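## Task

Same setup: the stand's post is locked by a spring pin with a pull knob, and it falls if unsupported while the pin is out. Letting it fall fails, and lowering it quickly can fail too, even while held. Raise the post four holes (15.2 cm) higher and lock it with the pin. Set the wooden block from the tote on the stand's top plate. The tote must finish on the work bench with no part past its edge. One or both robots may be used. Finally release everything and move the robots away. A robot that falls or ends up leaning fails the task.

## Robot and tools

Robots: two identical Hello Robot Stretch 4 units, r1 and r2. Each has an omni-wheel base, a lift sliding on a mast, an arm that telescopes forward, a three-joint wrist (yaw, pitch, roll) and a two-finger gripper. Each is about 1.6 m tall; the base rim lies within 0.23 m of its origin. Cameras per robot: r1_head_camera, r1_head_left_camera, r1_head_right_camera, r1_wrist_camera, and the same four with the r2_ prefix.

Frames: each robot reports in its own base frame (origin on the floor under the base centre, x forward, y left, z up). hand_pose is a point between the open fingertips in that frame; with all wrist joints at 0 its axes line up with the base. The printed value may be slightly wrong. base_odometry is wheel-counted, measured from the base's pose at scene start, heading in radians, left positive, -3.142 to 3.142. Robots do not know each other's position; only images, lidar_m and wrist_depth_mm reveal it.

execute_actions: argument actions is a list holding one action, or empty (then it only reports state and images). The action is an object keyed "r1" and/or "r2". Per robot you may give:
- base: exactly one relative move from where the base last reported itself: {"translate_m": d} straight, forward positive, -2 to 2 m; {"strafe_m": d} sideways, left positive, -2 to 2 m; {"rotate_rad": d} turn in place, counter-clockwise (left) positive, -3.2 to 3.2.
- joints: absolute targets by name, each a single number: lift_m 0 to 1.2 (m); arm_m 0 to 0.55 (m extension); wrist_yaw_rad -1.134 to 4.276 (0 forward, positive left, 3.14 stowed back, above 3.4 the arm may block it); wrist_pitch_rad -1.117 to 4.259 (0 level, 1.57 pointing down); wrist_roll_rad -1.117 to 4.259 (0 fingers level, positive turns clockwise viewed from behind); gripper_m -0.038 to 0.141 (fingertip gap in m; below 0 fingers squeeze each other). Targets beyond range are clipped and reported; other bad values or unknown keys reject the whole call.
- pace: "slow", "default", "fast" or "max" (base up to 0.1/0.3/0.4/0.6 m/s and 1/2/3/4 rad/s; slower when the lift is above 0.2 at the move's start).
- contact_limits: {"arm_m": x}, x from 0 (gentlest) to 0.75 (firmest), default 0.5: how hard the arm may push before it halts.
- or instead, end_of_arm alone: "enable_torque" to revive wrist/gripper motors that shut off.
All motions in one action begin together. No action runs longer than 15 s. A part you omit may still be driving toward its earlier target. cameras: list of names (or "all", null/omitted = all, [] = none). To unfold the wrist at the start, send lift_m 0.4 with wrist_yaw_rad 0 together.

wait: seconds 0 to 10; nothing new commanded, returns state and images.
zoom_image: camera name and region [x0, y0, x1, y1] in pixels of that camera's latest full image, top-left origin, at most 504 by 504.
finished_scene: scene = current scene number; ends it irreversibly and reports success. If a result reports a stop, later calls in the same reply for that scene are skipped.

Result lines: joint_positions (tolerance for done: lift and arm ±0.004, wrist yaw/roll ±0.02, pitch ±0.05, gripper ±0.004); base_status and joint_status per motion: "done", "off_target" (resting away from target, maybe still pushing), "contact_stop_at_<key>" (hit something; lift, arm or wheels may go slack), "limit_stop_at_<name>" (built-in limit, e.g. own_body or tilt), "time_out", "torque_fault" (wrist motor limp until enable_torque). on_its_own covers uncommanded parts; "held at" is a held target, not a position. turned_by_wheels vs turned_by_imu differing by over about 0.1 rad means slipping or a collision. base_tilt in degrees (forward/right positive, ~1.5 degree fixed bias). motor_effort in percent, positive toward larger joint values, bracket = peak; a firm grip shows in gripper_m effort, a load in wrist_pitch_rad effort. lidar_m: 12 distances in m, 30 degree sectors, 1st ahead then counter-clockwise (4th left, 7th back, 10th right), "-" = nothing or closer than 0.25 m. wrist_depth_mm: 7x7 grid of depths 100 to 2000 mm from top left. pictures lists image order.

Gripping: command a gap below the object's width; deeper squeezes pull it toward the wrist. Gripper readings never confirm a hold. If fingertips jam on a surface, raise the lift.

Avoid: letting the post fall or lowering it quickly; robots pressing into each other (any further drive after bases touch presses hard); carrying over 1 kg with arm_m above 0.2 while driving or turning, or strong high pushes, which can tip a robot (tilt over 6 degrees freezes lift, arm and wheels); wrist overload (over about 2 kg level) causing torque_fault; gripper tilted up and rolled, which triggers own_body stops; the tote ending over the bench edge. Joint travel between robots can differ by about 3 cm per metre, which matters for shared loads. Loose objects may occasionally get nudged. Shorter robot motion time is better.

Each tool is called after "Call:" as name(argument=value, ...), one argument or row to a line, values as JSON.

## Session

Call:
execute_actions(
  actions=[],
)

Scene clock: 0.00 s.
r1.base_odometry: x=+0.000 y=+0.000 heading=+0.000 (m, m, rad; r1's odometry frame)
r1.turned_by_wheels: +0.000 (rad since the last result)
r1.turned_by_imu: +0.000 (rad since the last result)
r1.base_tilt: forward=-1.1 right=+0.2 (deg)
r1.lidar_m: 1.40 0.89 0.79 0.81 0.99 1.92 3.29 1.99 3.96 1.27 1.49 5.48
r1.base_status: not commanded
r1.joint_positions: lift_m=+0.184 arm_m=+0.000 wrist_yaw_rad=+3.081 wrist_pitch_rad=+0.016 wrist_roll_rad=+0.007 gripper_m=+0.057
r1.joint_status: not commanded
r1.motor_effort: lift_m=+20 arm_m=+0 wrist_yaw_rad=-1 wrist_pitch_rad=-6 wrist_roll_rad=-3 gripper_m=-1 wheel_0=+1 wheel_1=-1 wheel_2=+0 (%)
r1.hand_pose: x=-0.1114 y=+0.1047 z=+0.3575 quat_wxyz=(+0.030, -0.008, +0.004, +1.000) (m; r1's base frame)
r1.wrist_depth_mm: - 143 - - - - - / - 125 - - - - - / 104 135 200 - - - - / 122 143 - - - - - / - - - - - - 1921 / 1430 1397 198 1366 200 1336 1308 / 946 917 931 136 991 842 891
r2.base_odometry: x=+0.000 y=+0.000 heading=+0.000 (m, m, rad; r2's odometry frame)
r2.turned_by_wheels: +0.000 (rad since the last result)
r2.turned_by_imu: +0.000 (rad since the last result)
r2.base_tilt: forward=-1.1 right=-0.6 (deg)
r2.lidar_m: 1.75 0.99 0.84 0.85 0.99 1.72 3.38 3.94 3.87 1.17 1.34 3.38
r2.base_status: not commanded
r2.joint_positions: lift_m=+0.148 arm_m=+0.003 wrist_yaw_rad=+3.065 wrist_pitch_rad=+0.020 wrist_roll_rad=-0.008 gripper_m=+0.057
r2.joint_status: not commanded
r2.motor_effort: lift_m=+18 arm_m=-1 wrist_yaw_rad=+0 wrist_pitch_rad=-7 wrist_roll_rad=+0 gripper_m=-1 wheel_0=+0 wheel_1=+0 wheel_2=-1 (%)
r2.hand_pose: x=-0.1075 y=+0.1092 z=+0.3209 quat_wxyz=(+0.038, -0.010, -0.003, +0.999) (m; r2's base frame)
r2.wrist_depth_mm: - 148 - - - - 1808 / - 132 254 - - - 1756 / - 120 162 - - - 1708 / - 137 205 - - - 1708 / 217 - - - - - 1661 / 1042 1366 1138 1397 217 1430 1366 / 831 904 831 160 891 854 931
pictures: r1_head_camera, r1_head_left_camera, r1_head_right_camera, r1_wrist_camera, r2_head_camera, r2_head_left_camera, r2_head_right_camera, r2_wrist_camera
camera_calibration (this result's frames):
r1_wrist_camera: T_world_to_cam=[[0.0517022, 0.997594, -0.0461765, -0.0768373], [0.0422237, -0.0483806, -0.997936, 0.41744], [-0.99777, 0.0496457, -0.0446235, 0.123811], [0, 0, 0, 1]] pos_world=[0.109882, 0.0907018, 0.418556]
r2_wrist_camera: T_world_to_cam=[[0.0379689, 0.999101, 0.0188771, -0.101248], [0.00313366, 0.0187716, -0.999819, 0.384205], [-0.999274, 0.0380211, -0.0024181, 0.118049], [0, 0, 0, 1]] pos_world=[0.120604, 0.0894569, 0.386332]
Images, in order (width x height): r1_head_camera 420x560, r1_head_left_camera 420x672, r1_head_right_camera 420x672, r1_wrist_camera 616x392, r2_head_camera 420x560, r2_head_left_camera 420x672, r2_head_right_camera 420x672, r2_wrist_camera 616x392.

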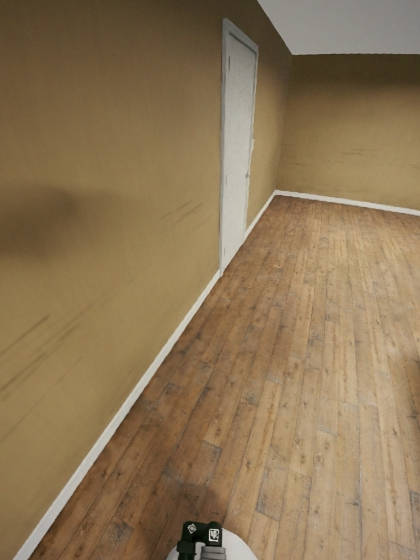

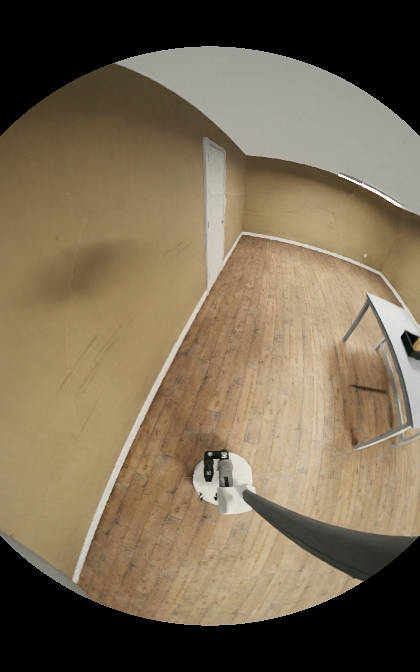

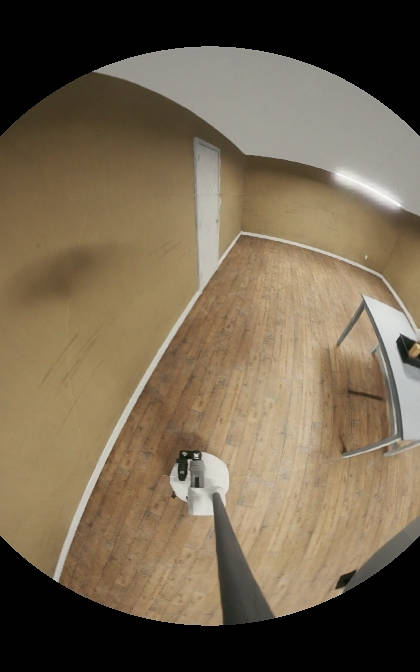

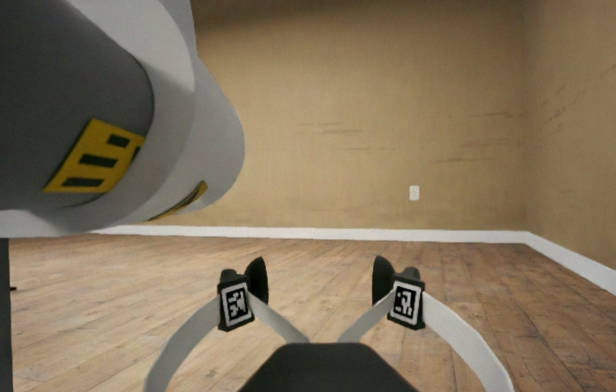

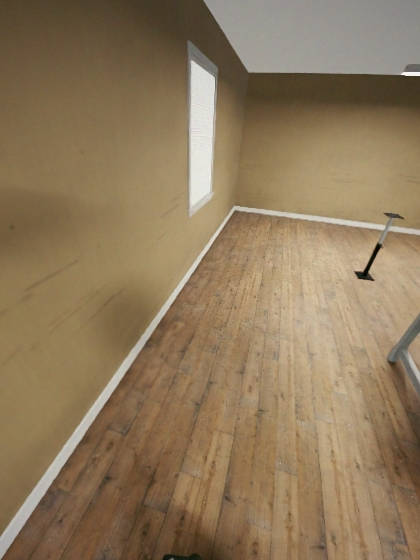

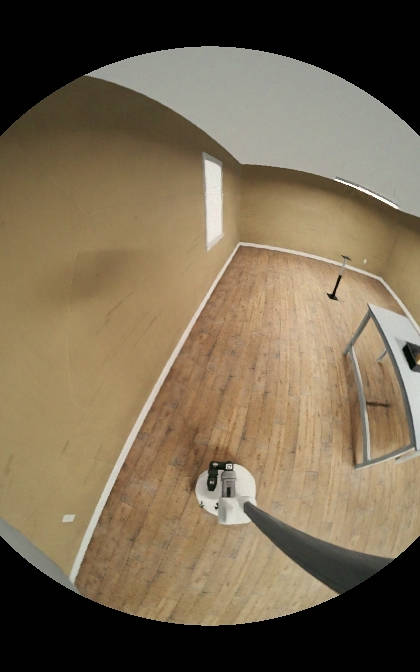

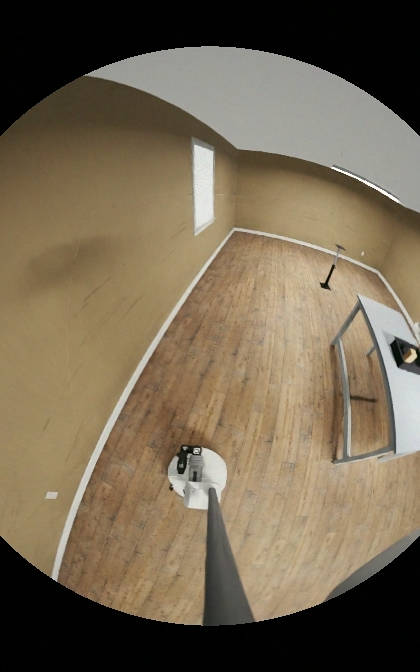

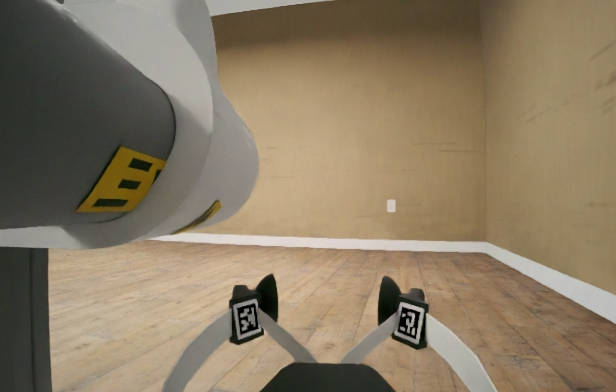

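Call:
zoom_image(
  camera="r2_head_camera",
  region=[330, 195, 420, 295],
)

Call:
zoom_image(
  camera="r1_head_right_camera",
  region=[290, 520, 420, 630],
)

Call:
zoom_image(
  camera="r2_head_right_camera",
  region=[300, 230, 420, 480],
)

Call:
zoom_image(
  camera="r1_head_right_camera",
  region=[300, 270, 420, 480],
)

Region (330, 195, 420, 295) of r2_head_camera's 420x560 image, scaled by 5.040, with more detail than that image has; it fills the left 454 columns of this view, and the rest is white.

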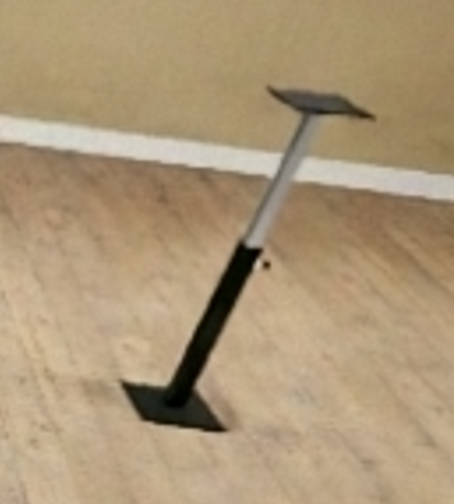

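Region (290, 520, 420, 630) of r1_head_right_camera's 420x672 image, scaled by 3.877, with more detail than that image has; it fills the top 426 rows of this view, and the rest is white.

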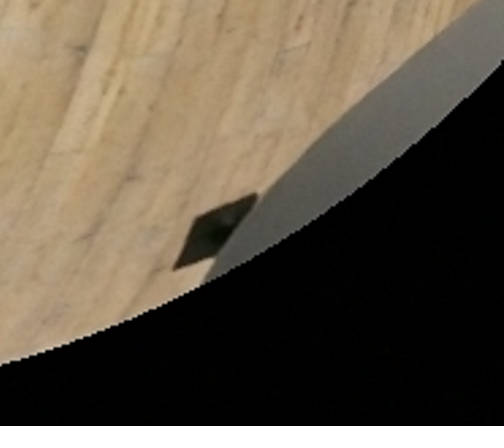

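Region (300, 230, 420, 480) of r2_head_right_camera's 420x672 image, scaled by 2.016, with more detail than that image has; it fills the left 242 columns of this view, and the rest is white.

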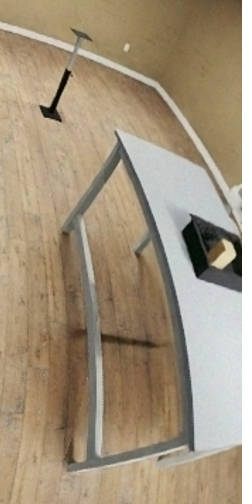

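Region (300, 270, 420, 480) of r1_head_right_camera's 420x672 image, scaled by 2.400, with more detail than that image has; it fills the left 288 columns of this view, and the rest is white.

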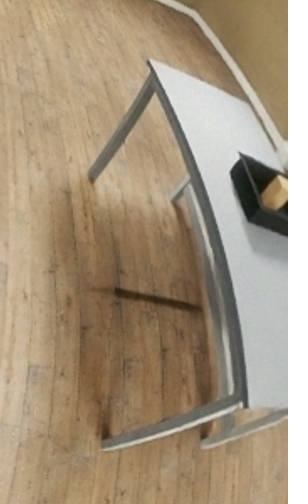

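Call:
execute_actions(
  actions=[
    {"r1": {"base": {"rotate_rad": -1.195}, "joints": {"lift_m": 0.42, "wrist_yaw_rad": 1.8}, "pace": "max"}, "r2": {"base": {"rotate_rad": -0.456}, "joints": {"lift_m": 0.2}, "pace": "max"}},
  ],
  cameras=["r1_head_camera", "r2_head_camera"],
)

Scene clock: 121.37 s.
r1.base_odometry: x=+0.000 y=+0.000 heading=-1.195 (m, m, rad; r1's odometry frame)
r1.turned_by_wheels: -1.195 (rad since the last result)
r1.turned_by_imu: -1.184 (rad since the last result)
r1.base_tilt: forward=-1.1 right=+0.2 (deg)
r1.lidar_m: 1.34 2.21 1.79 0.96 0.80 0.79 0.90 1.50 3.27 2.02 1.97 1.24
r1.base_status: done
r1.joint_positions: lift_m=+0.420 arm_m=+0.000 wrist_yaw_rad=+1.800 wrist_pitch_rad=+0.016 wrist_roll_rad=+0.007 gripper_m=+0.057
r1.joint_status: all done
r1.motor_effort: lift_m=+22(26) arm_m=+0(0) wrist_yaw_rad=-1(11) wrist_pitch_rad=-6(7) wrist_roll_rad=-3(1) gripper_m=-3(6) wheel_0=+3(11) wheel_1=+1(15) wheel_2=-1(10) (%)
r1.hand_pose: x=+0.1908 y=+0.3008 z=+0.5934 quat_wxyz=(+0.622, -0.004, +0.008, +0.783) (m; r1's base frame)
r1.wrist_depth_mm: 768 866 960 1138 1336 1576 - / 759 842 976 1098 1336 1576 - / 768 854 960 1138 1336 1618 - / 768 854 960 1098 1308 1576 - / 768 854 960 1098 1281 1576 - / 759 854 198 1098 200 1576 1863 / 768 831 960 136 1336 1281 1397
r2.base_odometry: x=+0.000 y=+0.000 heading=-0.455 (m, m, rad; r2's odometry frame)
r2.turned_by_wheels: -0.455 (rad since the last result)
r2.turned_by_imu: -0.456 (rad since the last result)
r2.base_tilt: forward=-1.2 right=-0.7 (deg)
r2.lidar_m: 3.39 1.55 0.96 0.84 0.84 1.03 1.98 3.42 4.10 3.88 1.16 1.35
r2.base_status: done
r2.joint_positions: lift_m=+0.200 arm_m=+0.003 wrist_yaw_rad=+3.065 wrist_pitch_rad=+0.020 wrist_roll_rad=-0.008 gripper_m=+0.057
r2.joint_status: all done
r2.motor_effort: lift_m=+20(23) arm_m=-1(1) wrist_yaw_rad=+1(2) wrist_pitch_rad=-7(8) wrist_roll_rad=+2(1) gripper_m=-3(4) wheel_0=+3(10) wheel_1=+3(18) wheel_2=+3(12) (%)
r2.hand_pose: x=-0.1075 y=+0.1092 z=+0.3723 quat_wxyz=(+0.038, -0.010, -0.004, +0.999) (m; r2's base frame)
r2.wrist_depth_mm: - 148 - - 1863 1160 931 / - 132 256 - 1863 1182 904 / - 120 162 - 1863 1229 917 / - 137 205 - 1863 1182 917 / 216 - - - 1863 1205 904 / 1229 1537 1255 1661 218 1138 891 / 931 1042 917 160 1008 960 891
pictures: r1_head_camera, r2_head_camera
Images, in order (width x height): r1_head_camera 420x560, r2_head_camera 420x560.

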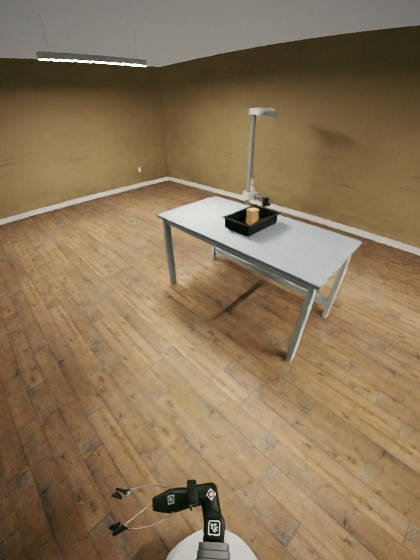

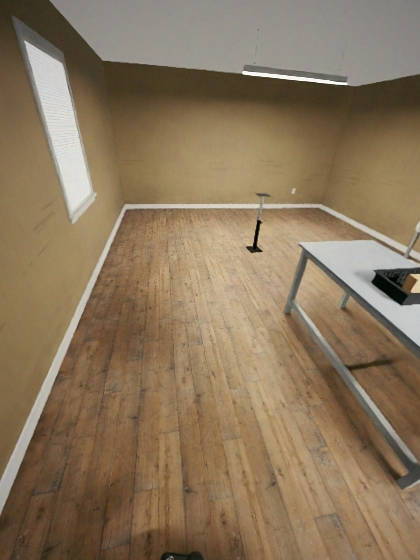

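Call:
zoom_image(
  camera="r1_head_camera",
  region=[150, 180, 370, 370],
)

Call:
zoom_image(
  camera="r1_head_camera",
  region=[215, 195, 290, 245],
)

Call:
zoom_image(
  camera="r2_head_camera",
  region=[225, 180, 295, 265],
)

Region (150, 180, 370, 370) of r1_head_camera's 420x560 image, scaled by 2.291, with more detail than that image has; it fills the top 435 rows of this view, and the rest is white.

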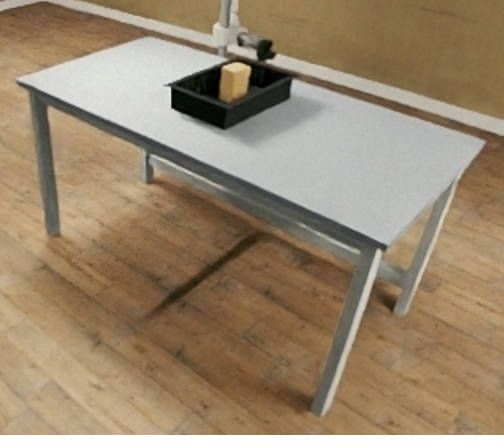

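Region (215, 195, 290, 245) of r1_head_camera's 420x560 image, scaled by 6.720, with more detail than that image has.

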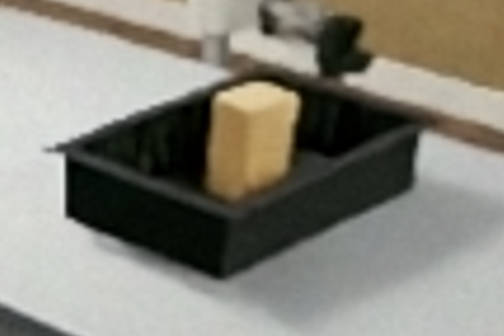

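Region (225, 180, 295, 265) of r2_head_camera's 420x560 image, scaled by 5.929, with more detail than that image has; it fills the left 415 columns of this view, and the rest is white.

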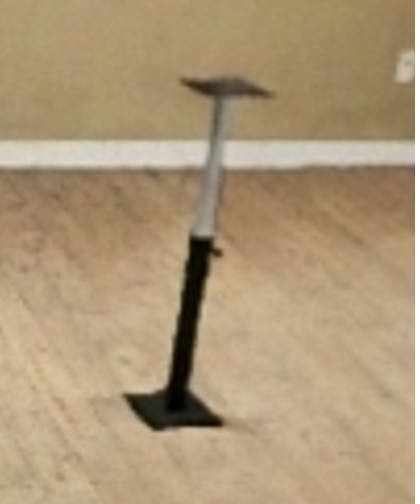

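Call:
execute_actions(
  actions=[
    {"r1": {"base": {"translate_m": 1.21}, "joints": {"lift_m": 1.0, "arm_m": 0.35, "wrist_yaw_rad": -0.78, "wrist_pitch_rad": 0.9, "gripper_m": 0.11}, "pace": "max"}, "r2": {"base": {"translate_m": 1.45}, "pace": "max"}},
  ],
  cameras=["r1_head_right_camera", "r1_wrist_camera", "r2_head_camera"],
)

Scene clock: 159.77 s.
r1.base_odometry: x=+0.445 y=-1.125 heading=-1.194 (m, m, rad; r1's odometry frame)
r1.turned_by_wheels: +0.001 (rad since the last result)
r1.turned_by_imu: -0.002 (rad since the last result)
r1.base_tilt: forward=-1.1 right=+0.3 (deg)
r1.lidar_m: 0.33 0.55 3.77 2.03 1.70 1.70 1.91 3.15 1.99 0.37 0.29 0.28
r1.base_status: done
r1.joint_positions: lift_m=+1.000 arm_m=+0.349 wrist_yaw_rad=-0.780 wrist_pitch_rad=+0.901 wrist_roll_rad=+0.007 gripper_m=+0.110
r1.joint_status: all done
r1.motor_effort: lift_m=+21(26) arm_m=+5(6) wrist_yaw_rad=-2(8) wrist_pitch_rad=-4(4) wrist_roll_rad=-3(4) gripper_m=-2(6) wheel_0=+3(12) wheel_1=+2(10) wheel_2=+2(15) (%)
r1.hand_pose: x=+0.5858 y=-0.1880 z=+0.9519 quat_wxyz=(+0.832, +0.168, +0.402, -0.344) (m; r1's base frame)
r1.wrist_depth_mm: - - - - 1430 - - / 1983 668 661 661 661 661 647 / 591 569 535 549 559 569 564 / 517 466 370 508 488 508 504 / 462 402 436 455 439 455 455 / 421 345 201 413 314 397 413 / 379 332 377 133 309 370 375
r2.base_odometry: x=+1.303 y=-0.637 heading=-0.455 (m, m, rad; r2's odometry frame)
r2.turned_by_wheels: +0.000 (rad since the last result)
r2.turned_by_imu: +0.003 (rad since the last result)
r2.base_tilt: forward=-1.1 right=-0.6 (deg)
r2.lidar_m: 3.94 2.00 1.27 1.12 1.14 1.37 2.63 4.86 0.96 0.84 0.85 1.97
r2.base_status: done
r2.joint_positions: lift_m=+0.200 arm_m=+0.003 wrist_yaw_rad=+3.065 wrist_pitch_rad=+0.020 wrist_roll_rad=-0.008 gripper_m=+0.057
r2.joint_status: not commanded
r2.motor_effort: lift_m=+20(20) arm_m=-1(1) wrist_yaw_rad=+0(1) wrist_pitch_rad=-8(7) wrist_roll_rad=+1(2) gripper_m=-2(2) wheel_0=+0(10) wheel_1=+2(14) wheel_2=-2(17) (%)
r2.hand_pose: x=-0.1075 y=+0.1092 z=+0.3723 quat_wxyz=(+0.038, -0.010, -0.004, +0.999) (m; r2's base frame)
r2.wrist_depth_mm: - 148 - - - 1618 1255 / - 132 255 - - 1661 1255 / - 120 162 - - 1661 1229 / - 137 206 - - 1618 1229 / 216 - - - - 1661 1205 / 1205 1537 1281 1661 218 1464 1229 / 931 1025 946 160 1025 960 1042
pictures: r1_head_right_camera, r1_wrist_camera, r2_head_camera
camera_calibration (this result's frames):
r1_wrist_camera: T_world_to_cam=[[-0.723676, -0.689204, -0.0359279, 0.333884], [-0.537563, 0.595567, -0.596931, 1.04602], [0.432805, -0.412671, -0.801488, 0.656002], [0, 0, 0, 1]] pos_world=[0.520005, -0.122149, 1.16218]
Images, in order (width x height): r1_head_right_camera 420x672, r1_wrist_camera 616x392, r2_head_camera 420x560.

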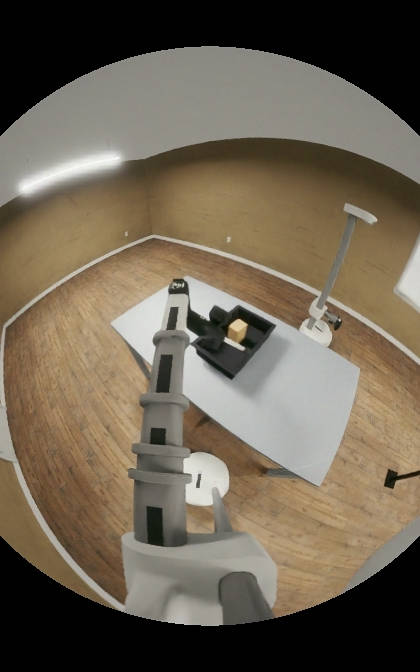

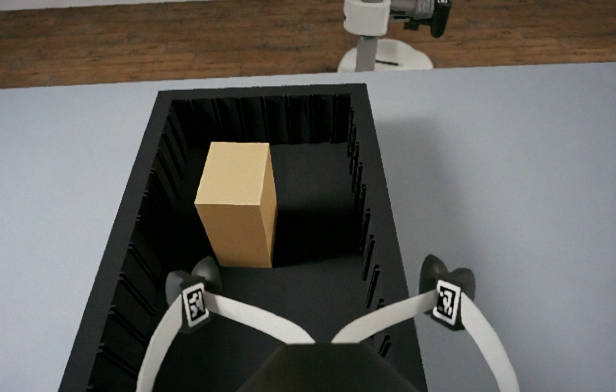

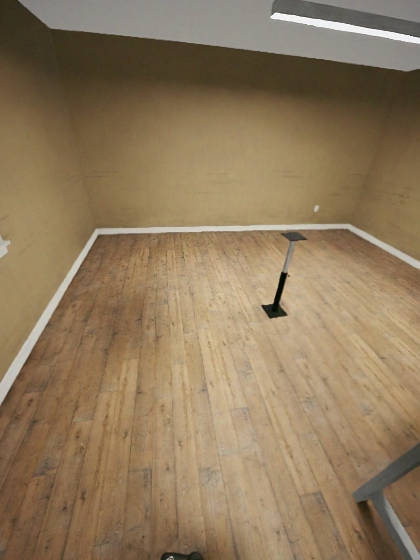

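Call:
execute_actions(
  actions=[],
)

Scene clock: 176.73 s.
r1.base_odometry: x=+0.445 y=-1.125 heading=-1.194 (m, m, rad; r1's odometry frame)
r1.turned_by_wheels: +0.000 (rad since the last result)
r1.turned_by_imu: -0.001 (rad since the last result)
r1.base_tilt: forward=-1.1 right=+0.3 (deg)
r1.lidar_m: 0.33 0.56 3.78 2.06 1.70 1.69 1.91 3.16 2.00 0.35 0.29 0.27
r1.base_status: done
r1.joint_positions: lift_m=+1.000 arm_m=+0.349 wrist_yaw_rad=-0.780 wrist_pitch_rad=+0.901 wrist_roll_rad=+0.007 gripper_m=+0.110
r1.joint_status: all done
r1.motor_effort: lift_m=+21(26) arm_m=+6(6) wrist_yaw_rad=-2(8) wrist_pitch_rad=-4(4) wrist_roll_rad=-1(4) gripper_m=-2(6) wheel_0=+3(12) wheel_1=+2(10) wheel_2=+2(15) (%)
r1.hand_pose: x=+0.5858 y=-0.1880 z=+0.9519 quat_wxyz=(+0.832, +0.168, +0.402, -0.344) (m; r1's base frame)
r1.wrist_depth_mm: - - - - 1464 - - / 1921 676 668 668 661 654 647 / 585 564 544 544 559 574 569 / 521 469 366 504 488 504 500 / 462 402 439 455 436 452 452 / 421 345 202 413 312 399 410 / 377 334 379 133 306 373 375
r2.base_odometry: x=+1.303 y=-0.637 heading=-0.455 (m, m, rad; r2's odometry frame)
r2.turned_by_wheels: +0.000 (rad since the last result)
r2.turned_by_imu: +0.000 (rad since the last result)
r2.base_tilt: forward=-1.0 right=-0.6 (deg)
r2.lidar_m: 3.93 2.00 1.27 1.13 1.13 1.38 2.60 4.87 0.95 0.84 0.85 1.99
r2.base_status: done
r2.joint_positions: lift_m=+0.200 arm_m=+0.003 wrist_yaw_rad=+3.065 wrist_pitch_rad=+0.020 wrist_roll_rad=-0.008 gripper_m=+0.057
r2.joint_status: not commanded
r2.motor_effort: lift_m=+20(20) arm_m=-1(1) wrist_yaw_rad=-1(1) wrist_pitch_rad=-6(7) wrist_roll_rad=+4(2) gripper_m=-2(2) wheel_0=+0(10) wheel_1=+2(14) wheel_2=-1(17) (%)
r2.hand_pose: x=-0.1075 y=+0.1092 z=+0.3723 quat_wxyz=(+0.038, -0.010, -0.004, +0.999) (m; r2's base frame)
r2.wrist_depth_mm: - 148 - - - 1618 1255 / - 132 255 - - 1618 1229 / - 120 162 - - 1618 1205 / - 138 205 - - 1661 1229 / 216 - - - - 1576 1205 / 1229 1537 1255 1618 217 1464 1229 / 946 1025 946 160 1025 960 1042
pictures: r1_head_camera, r1_head_left_camera, r1_head_right_camera, r1_wrist_camera, r2_head_camera, r2_head_left_camera, r2_head_right_camera, r2_wrist_camera
camera_calibration (this result's frames):
r1_wrist_camera: T_world_to_cam=[[-0.723676, -0.689205, -0.0359278, 0.333886], [-0.537563, 0.595567, -0.596931, 1.04602], [0.432805, -0.412671, -0.801488, 0.656], [0, 0, 0, 1]] pos_world=[0.520008, -0.122149, 1.16218]
r2_wrist_camera: T_world_to_cam=[[0.0379784, 0.9991, 0.0188814, -0.102222], [0.00302983, 0.0187798, -0.999819, 0.435626], [-0.999274, 0.0380288, -0.00231387, 0.118135], [0, 0, 0, 1]] pos_world=[0.120612, 0.0894569, 0.437751]
Images, in order (width x height): r1_head_camera 420x560, r1_head_left_camera 420x672, r1_head_right_camera 420x672, r1_wrist_camera 616x392, r2_head_camera 420x560, r2_head_left_camera 420x672, r2_head_right_camera 420x672, r2_wrist_camera 616x392.

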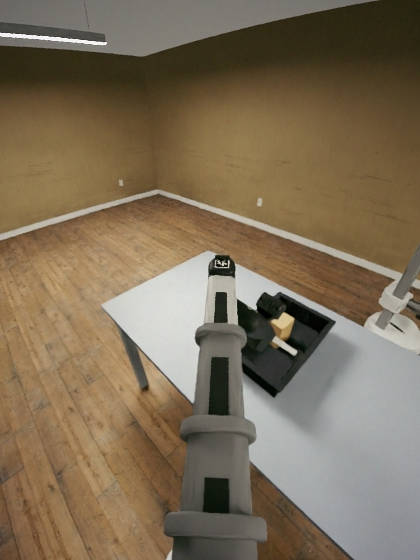

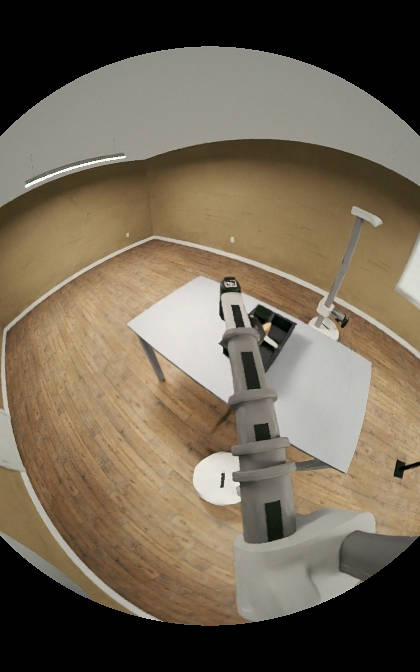

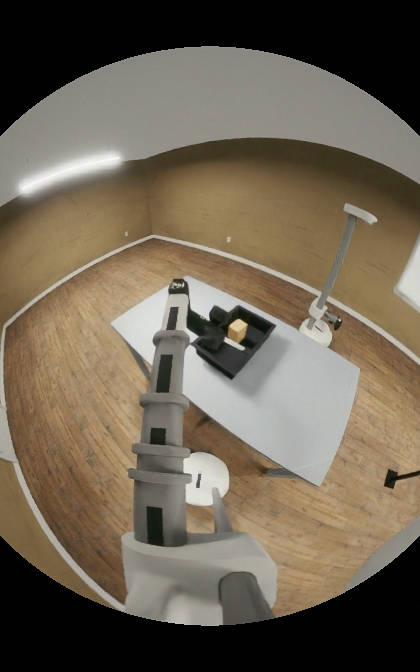

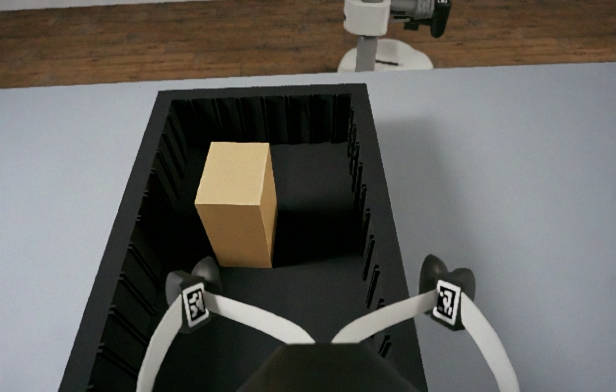

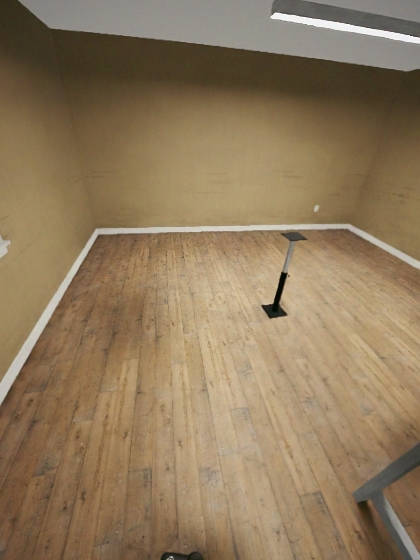

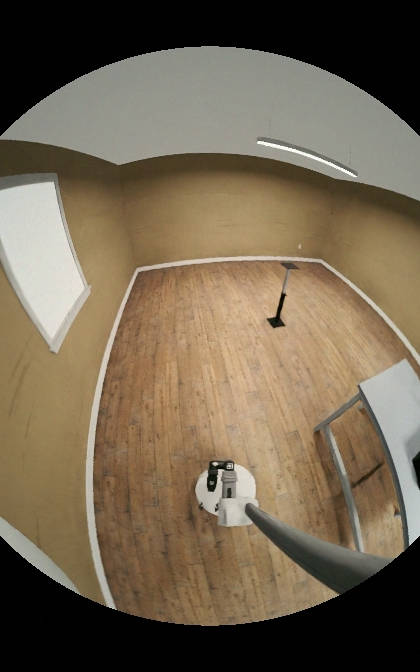

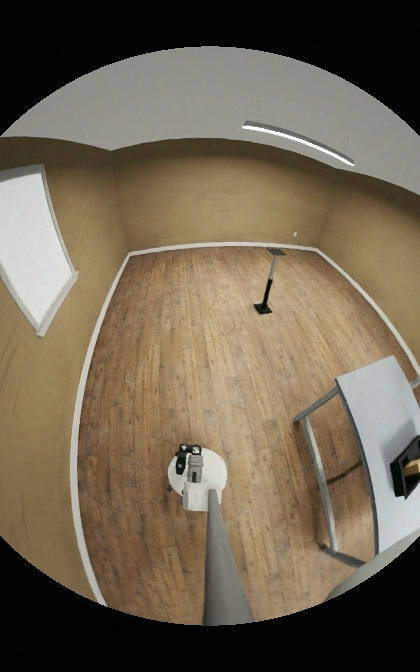

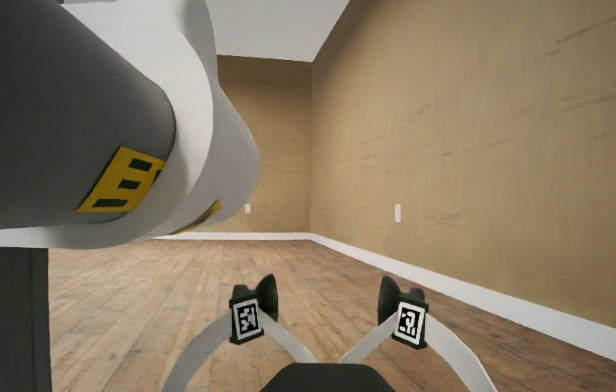

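Call:
execute_actions(
  actions=[
    {"r1": {"base": {"rotate_rad": -0.07}, "joints": {"arm_m": 0.523, "wrist_yaw_rad": -0.77, "lift_m": 0.965, "gripper_m": 0.10}, "pace": "max"}, "r2": {"base": {"translate_m": 0.14}, "pace": "max"}},
  ],
  cameras=["r1_wrist_camera", "r2_head_camera", "r1_head_camera"],
)

Scene clock: 239.33 s.
r1.base_odometry: x=+0.445 y=-1.125 heading=-1.263 (m, m, rad; r1's odometry frame)
r1.turned_by_wheels: -0.069 (rad since the last result)
r1.turned_by_imu: -0.069 (rad since the last result)
r1.base_tilt: forward=-1.1 right=+0.2 (deg)
r1.lidar_m: 0.32 0.50 4.39 2.13 1.70 1.69 1.85 2.89 2.06 0.37 0.30 0.29
r1.base_status: done
r1.joint_positions: lift_m=+0.965 arm_m=+0.522 wrist_yaw_rad=-0.770 wrist_pitch_rad=+0.901 wrist_roll_rad=+0.007 gripper_m=+0.100
r1.joint_status: all done
r1.motor_effort: lift_m=+18(18) arm_m=+6(4) wrist_yaw_rad=-1(4) wrist_pitch_rad=-4(4) wrist_roll_rad=-2(2) gripper_m=-2(0) wheel_0=+6(7) wheel_1=+5(6) wheel_2=+2(6) (%)
r1.hand_pose: x=+0.7606 y=-0.1874 z=+0.9171 quat_wxyz=(+0.834, +0.167, +0.403, -0.339) (m; r1's base frame)
r1.wrist_depth_mm: - - - - 1308 - - / 1921 1863 1863 1808 1464 1576 1808 / 535 530 530 521 397 517 512 / 473 469 399 424 424 449 455 / 430 424 399 281 413 338 410 / 387 377 200 255 362 281 373 / 351 338 343 137 343 270 336
r2.base_odometry: x=+1.428 y=-0.699 heading=-0.455 (m, m, rad; r2's odometry frame)
r2.turned_by_wheels: +0.000 (rad since the last result)
r2.turned_by_imu: +0.001 (rad since the last result)
r2.base_tilt: forward=-1.1 right=-0.5 (deg)
r2.lidar_m: 3.80 2.10 1.31 1.16 1.16 1.41 2.69 1.54 0.94 0.81 0.83 1.81
r2.base_status: done
r2.joint_positions: lift_m=+0.200 arm_m=+0.003 wrist_yaw_rad=+3.065 wrist_pitch_rad=+0.020 wrist_roll_rad=-0.008 gripper_m=+0.057
r2.joint_status: not commanded
r2.motor_effort: lift_m=+20(20) arm_m=-1(1) wrist_yaw_rad=+0(0) wrist_pitch_rad=-7(7) wrist_roll_rad=+1(0) gripper_m=-2(3) wheel_0=+2(10) wheel_1=+4(13) wheel_2=+1(18) (%)
r2.hand_pose: x=-0.1075 y=+0.1092 z=+0.3723 quat_wxyz=(+0.038, -0.010, -0.004, +0.999) (m; r2's base frame)
r2.wrist_depth_mm: - 148 - - - 1708 1281 / - 132 256 - - 1708 1281 / - 120 162 - - 1661 1229 / - 138 205 - - 1708 1229 / 217 - - - - 1576 1229 / 1205 1537 1255 1661 218 1499 1229 / 960 1042 946 160 1025 960 1060
pictures: r1_head_camera, r1_wrist_camera, r2_head_camera
camera_calibration (this result's frames):
r1_wrist_camera: T_world_to_cam=[[-0.716989, -0.696158, -0.035926, 0.453169], [-0.543314, 0.590374, -0.596882, 1.12217], [0.436734, -0.408439, -0.801524, 0.550584], [0, 0, 0, 1]] pos_world=[0.694148, -0.122142, 1.12739]
Images, in order (width x height): r1_head_camera 420x560, r1_wrist_camera 616x392, r2_head_camera 420x560.

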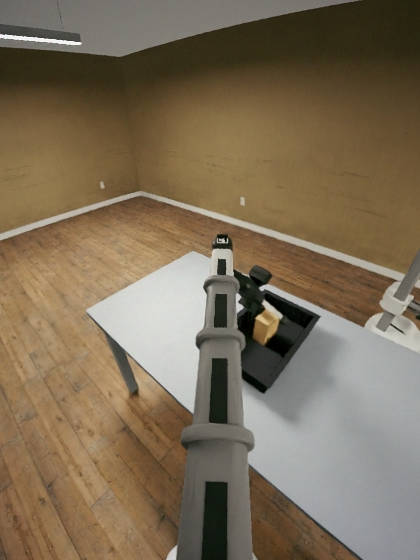

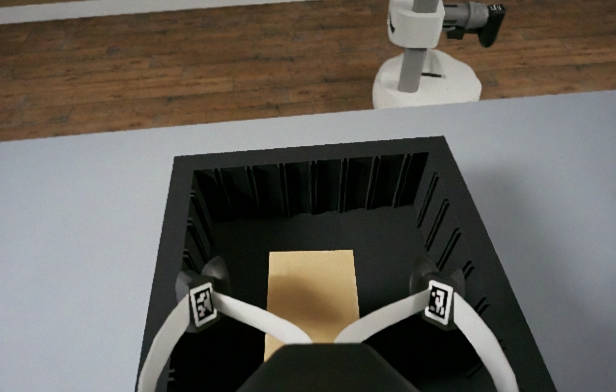

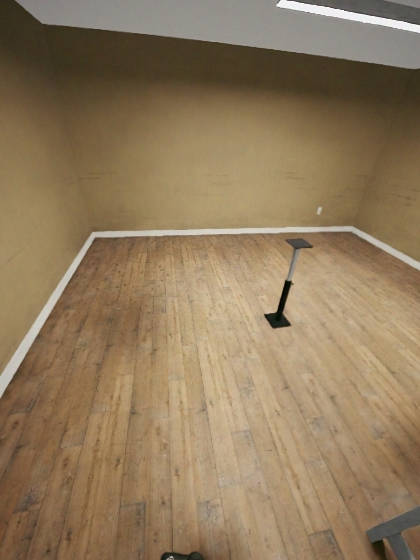

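Call:
execute_actions(
  actions=[
    {"r1": {"joints": {"arm_m": 0.530, "lift_m": 0.902, "gripper_m": 0.085}, "pace": "fast"}, "r2": {"base": {"translate_m": 0.04}, "pace": "max"}},
  ],
  cameras=["r1_wrist_camera"],
)

Scene clock: 252.03 s.
r1.base_odometry: x=+0.445 y=-1.125 heading=-1.263 (m, m, rad; r1's odometry frame)
r1.turned_by_wheels: +0.000 (rad since the last result)
r1.turned_by_imu: -0.001 (rad since the last result)
r1.base_tilt: forward=-1.1 right=+0.2 (deg)
r1.lidar_m: 0.32 0.50 4.37 2.12 1.71 1.68 1.84 2.88 2.04 0.37 0.28 0.29
r1.base_status: not commanded
r1.joint_positions: lift_m=+0.902 arm_m=+0.529 wrist_yaw_rad=-0.770 wrist_pitch_rad=+0.901 wrist_roll_rad=+0.007 gripper_m=+0.085
r1.joint_status: all done
r1.motor_effort: lift_m=+17(14) arm_m=+6(8) wrist_yaw_rad=-1(1) wrist_pitch_rad=-5(4) wrist_roll_rad=-2(3) gripper_m=-2(4) wheel_0=+6(6) wheel_1=+5(5) wheel_2=+2(2) (%)
r1.hand_pose: x=+0.7675 y=-0.1874 z=+0.8542 quat_wxyz=(+0.834, +0.167, +0.403, -0.339) (m; r1's base frame)
r1.wrist_depth_mm: - - - - 1983 1499 - / 1756 1756 1756 504 496 492 492 / 442 430 338 351 359 329 430 / 392 373 375 384 382 290 377 / 355 262 340 208 334 293 254 / 319 234 200 189 193 268 227 / 291 206 286 135 283 272 224
r2.base_odometry: x=+1.464 y=-0.716 heading=-0.454 (m, m, rad; r2's odometry frame)
r2.turned_by_wheels: +0.000 (rad since the last result)
r2.turned_by_imu: +0.001 (rad since the last result)
r2.base_tilt: forward=-1.0 right=-0.7 (deg)
r2.lidar_m: 3.76 2.11 1.32 1.16 1.18 1.43 2.72 1.54 0.93 0.79 0.81 1.78
r2.base_status: done
r2.joint_positions: lift_m=+0.200 arm_m=+0.003 wrist_yaw_rad=+3.065 wrist_pitch_rad=+0.020 wrist_roll_rad=-0.008 gripper_m=+0.057
r2.joint_status: not commanded
r2.motor_effort: lift_m=+20(20) arm_m=-1(1) wrist_yaw_rad=+1(0) wrist_pitch_rad=-7(6) wrist_roll_rad=+0(1) gripper_m=-2(5) wheel_0=-1(9) wheel_1=+1(9) wheel_2=+2(16) (%)
r2.hand_pose: x=-0.1075 y=+0.1092 z=+0.3723 quat_wxyz=(+0.038, -0.010, -0.004, +0.999) (m; r2's base frame)
r2.wrist_depth_mm: - 148 - - - 1661 1308 / - 132 255 - - 1661 1308 / - 120 163 - - 1661 1308 / - 138 206 - - 1618 1255 / 216 - - - - 1708 1255 / 1205 1499 1281 1661 218 1464 1281 / 946 1008 917 161 1025 960 1078
pictures: r1_wrist_camera
camera_calibration (this result's frames):
r1_wrist_camera: T_world_to_cam=[[-0.717004, -0.696143, -0.035926, 0.455925], [-0.543301, 0.590386, -0.596883, 1.08839], [0.436726, -0.408449, -0.801524, 0.497098], [0, 0, 0, 1]] pos_world=[0.701129, -0.122142, 1.06446]
Images, in order (width x height): r1_wrist_camera 616x392.

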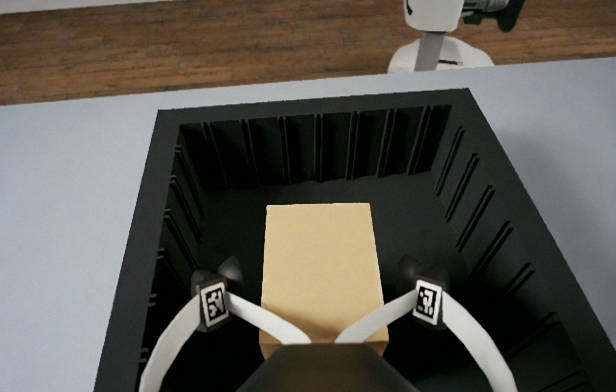

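Call:
execute_actions(
  actions=[
    {"r1": {"joints": {"gripper_m": 0.03}}, "r2": {"base": {"translate_m": 0.05}, "pace": "max"}},
  ],
  cameras=["r1_wrist_camera"],
)

Scene clock: 255.07 s.
r1.base_odometry: x=+0.445 y=-1.125 heading=-1.263 (m, m, rad; r1's odometry frame)
r1.turned_by_wheels: +0.000 (rad since the last result)
r1.turned_by_imu: -0.001 (rad since the last result)
r1.base_tilt: forward=-1.1 right=+0.3 (deg)
r1.lidar_m: 0.34 0.48 4.39 2.12 1.71 1.70 1.85 2.87 2.05 0.38 0.29 0.28
r1.base_status: not commanded
r1.joint_positions: lift_m=+0.902 arm_m=+0.529 wrist_yaw_rad=-0.770 wrist_pitch_rad=+0.903 wrist_roll_rad=+0.007 gripper_m=+0.030
r1.joint_status: all done
r1.motor_effort: lift_m=+18(18) arm_m=+6(6) wrist_yaw_rad=-1(0) wrist_pitch_rad=-9(9) wrist_roll_rad=-1(2) gripper_m=-18(17) wheel_0=+6(6) wheel_1=+6(5) wheel_2=+2(2) (%)
r1.hand_pose: x=+0.7673 y=-0.1871 z=+0.8539 quat_wxyz=(+0.833, +0.167, +0.403, -0.339) (m; r1's base frame)
r1.wrist_depth_mm: - - - - 1921 1308 - / 1808 1708 1756 496 492 492 488 / 442 427 338 353 364 332 424 / 389 373 377 382 379 291 379 / 349 265 338 200 336 298 252 / 317 231 190 181 185 271 227 / 290 205 282 138 282 273 226
r2.base_odometry: x=+1.509 y=-0.738 heading=-0.454 (m, m, rad; r2's odometry frame)
r2.turned_by_wheels: +0.000 (rad since the last result)
r2.turned_by_imu: +0.001 (rad since the last result)
r2.base_tilt: forward=-1.1 right=-0.7 (deg)
r2.lidar_m: 3.70 2.14 1.32 1.17 1.19 1.43 2.76 1.50 0.92 0.80 0.80 1.74
r2.base_status: done
r2.joint_positions: lift_m=+0.200 arm_m=+0.003 wrist_yaw_rad=+3.065 wrist_pitch_rad=+0.020 wrist_roll_rad=-0.008 gripper_m=+0.057
r2.joint_status: not commanded
r2.motor_effort: lift_m=+20(20) arm_m=-1(1) wrist_yaw_rad=-2(0) wrist_pitch_rad=-7(7) wrist_roll_rad=+0(1) gripper_m=-1(2) wheel_0=+0(11) wheel_1=+2(8) wheel_2=+3(16) (%)
r2.hand_pose: x=-0.1075 y=+0.1092 z=+0.3723 quat_wxyz=(+0.038, -0.010, -0.004, +0.999) (m; r2's base frame)
r2.wrist_depth_mm: - 148 - - - 1661 1308 / - 132 255 - - 1661 1308 / - 120 162 - - 1661 1255 / - 137 205 - - 1708 1255 / 216 - - - - 1708 1281 / 1229 1537 1308 1618 218 1464 1281 / 946 1025 946 161 1025 976 1042
pictures: r1_wrist_camera
camera_calibration (this result's frames):
r1_wrist_camera: T_world_to_cam=[[-0.717046, -0.696102, -0.0358759, 0.455901], [-0.544009, 0.591072, -0.595557, 1.08743], [0.435774, -0.407525, -0.802511, 0.498798], [0, 0, 0, 1]] pos_world=[0.701112, -0.122124, 1.06427]
Images, in order (width x height): r1_wrist_camera 616x392.

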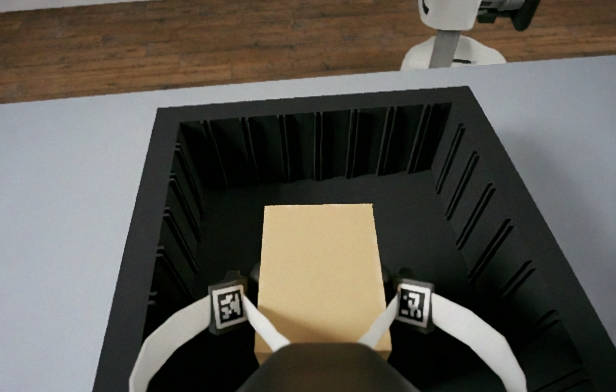

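Call:
execute_actions(
  actions=[
    {"r1": {"joints": {"lift_m": 1.015}, "pace": "max"}, "r2": {"base": {"translate_m": 0.04}, "pace": "max"}},
  ],
  cameras=["r1_wrist_camera", "r1_head_right_camera", "r2_head_camera", "r2_head_right_camera"],
)

Scene clock: 284.47 s.
r1.base_odometry: x=+0.445 y=-1.125 heading=-1.263 (m, m, rad; r1's odometry frame)
r1.turned_by_wheels: +0.000 (rad since the last result)
r1.turned_by_imu: -0.001 (rad since the last result)
r1.base_tilt: forward=-1.2 right=+0.2 (deg)
r1.lidar_m: 0.31 0.49 4.37 2.11 1.72 1.67 1.86 2.86 2.06 0.38 0.29 0.29
r1.base_status: not commanded
r1.joint_positions: lift_m=+1.015 arm_m=+0.529 wrist_yaw_rad=-0.770 wrist_pitch_rad=+0.903 wrist_roll_rad=+0.007 gripper_m=+0.030
r1.joint_status: all done
r1.motor_effort: lift_m=+23(26) arm_m=+6(6) wrist_yaw_rad=-1(1) wrist_pitch_rad=-8(10) wrist_roll_rad=-3(1) gripper_m=-19(17) wheel_0=+6(6) wheel_1=+5(6) wheel_2=+2(2) (%)
r1.hand_pose: x=+0.7673 y=-0.1871 z=+0.9665 quat_wxyz=(+0.833, +0.167, +0.403, -0.339) (m; r1's base frame)
r1.wrist_depth_mm: - - - - - 1308 - / 1983 1921 1921 1921 1921 1576 1863 / 1708 1661 1618 1661 591 580 585 / 530 535 439 415 433 525 517 / 484 477 452 199 436 455 466 / 436 433 191 180 185 349 424 / 394 387 353 137 389 332 389
r2.base_odometry: x=+1.545 y=-0.756 heading=-0.453 (m, m, rad; r2's odometry frame)
r2.turned_by_wheels: +0.000 (rad since the last result)
r2.turned_by_imu: +0.001 (rad since the last result)
r2.base_tilt: forward=-1.1 right=-0.5 (deg)
r2.lidar_m: 3.67 2.15 1.32 1.18 1.20 1.44 2.77 1.50 0.90 0.78 0.82 1.67
r2.base_status: done
r2.joint_positions: lift_m=+0.200 arm_m=+0.003 wrist_yaw_rad=+3.065 wrist_pitch_rad=+0.020 wrist_roll_rad=-0.008 gripper_m=+0.057
r2.joint_status: not commanded
r2.motor_effort: lift_m=+20(20) arm_m=-1(1) wrist_yaw_rad=+0(1) wrist_pitch_rad=-7(7) wrist_roll_rad=-1(0) gripper_m=-2(0) wheel_0=+0(7) wheel_1=+2(9) wheel_2=+3(15) (%)
r2.hand_pose: x=-0.1075 y=+0.1092 z=+0.3723 quat_wxyz=(+0.038, -0.010, -0.004, +0.999) (m; r2's base frame)
r2.wrist_depth_mm: - 148 - - - 1708 1336 / - 132 256 - - 1756 1281 / - 120 162 - - 1708 1308 / - 138 206 - - 1708 1281 / 217 - - - - 1708 1281 / 1229 1537 1281 1618 218 1537 1281 / 946 1008 946 160 991 976 1042
pictures: r1_head_right_camera, r1_wrist_camera, r2_head_camera, r2_head_right_camera
camera_calibration (this result's frames):
r1_wrist_camera: T_world_to_cam=[[-0.717043, -0.696105, -0.03588, 0.459946], [-0.543951, 0.591015, -0.595666, 1.15456], [0.435852, -0.407601, -0.80243, 0.58897], [0, 0, 0, 1]] pos_world=[0.70112, -0.122125, 1.17684]
Images, in order (width x height): r1_head_right_camera 420x672, r1_wrist_camera 616x392, r2_head_camera 420x560, r2_head_right_camera 420x672.

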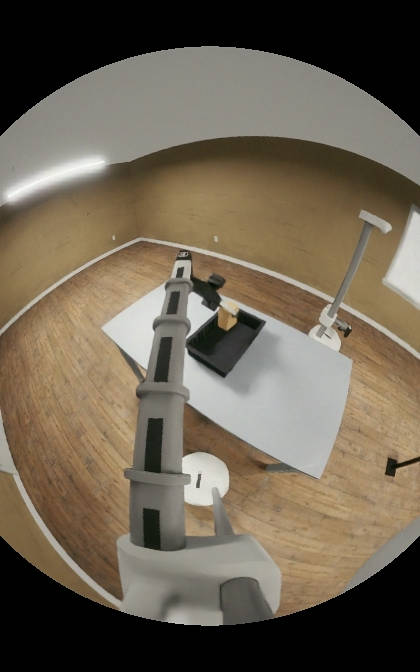

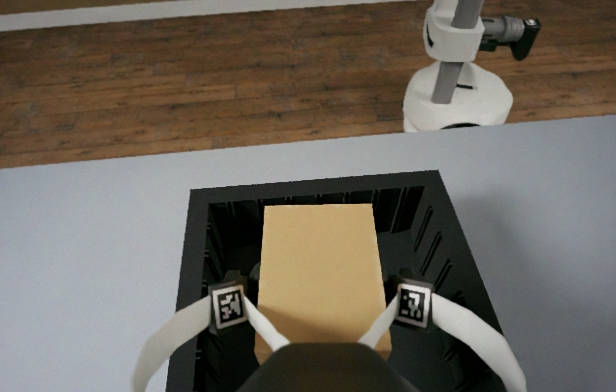

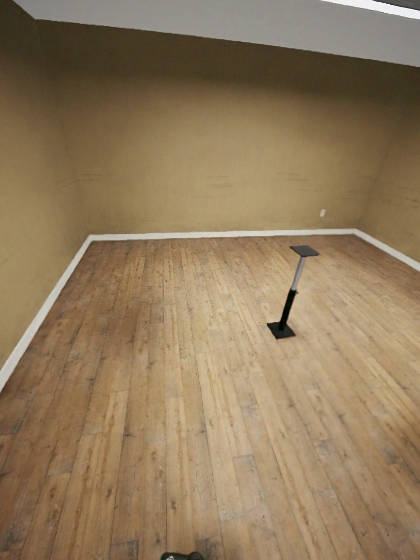

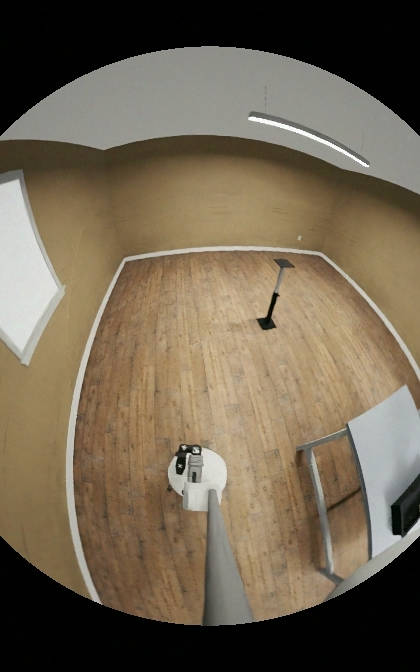

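Call:
zoom_image(
  camera="r1_head_right_camera",
  region=[220, 400, 420, 520],
)

Call:
zoom_image(
  camera="r2_head_camera",
  region=[240, 230, 360, 360],
)

Region (220, 400, 420, 520) of r1_head_right_camera's 420x672 image, scaled by 2.520, with more detail than that image has; it fills the top 302 rows of this view, and the rest is white.

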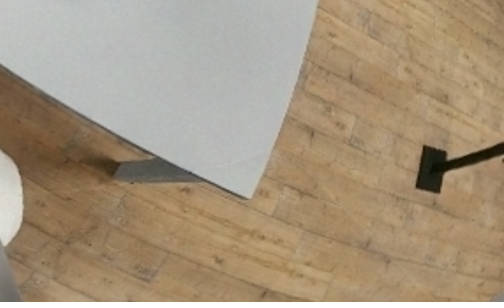

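Region (240, 230, 360, 360) of r2_head_camera's 420x560 image, scaled by 3.877, with more detail than that image has; it fills the left 465 columns of this view, and the rest is white.

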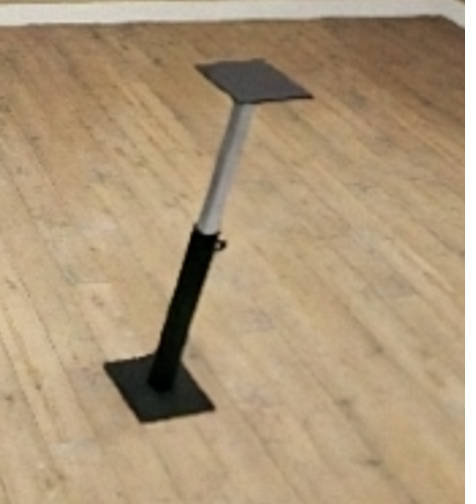

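Call:
zoom_image(
  camera="r2_head_right_camera",
  region=[280, 360, 420, 480],
)

Region (280, 360, 420, 480) of r2_head_right_camera's 420x672 image, scaled by 3.600, with more detail than that image has; it fills the top 432 rows of this view, and the rest is white.

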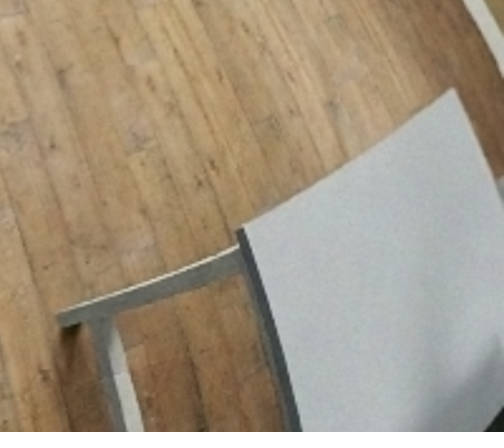

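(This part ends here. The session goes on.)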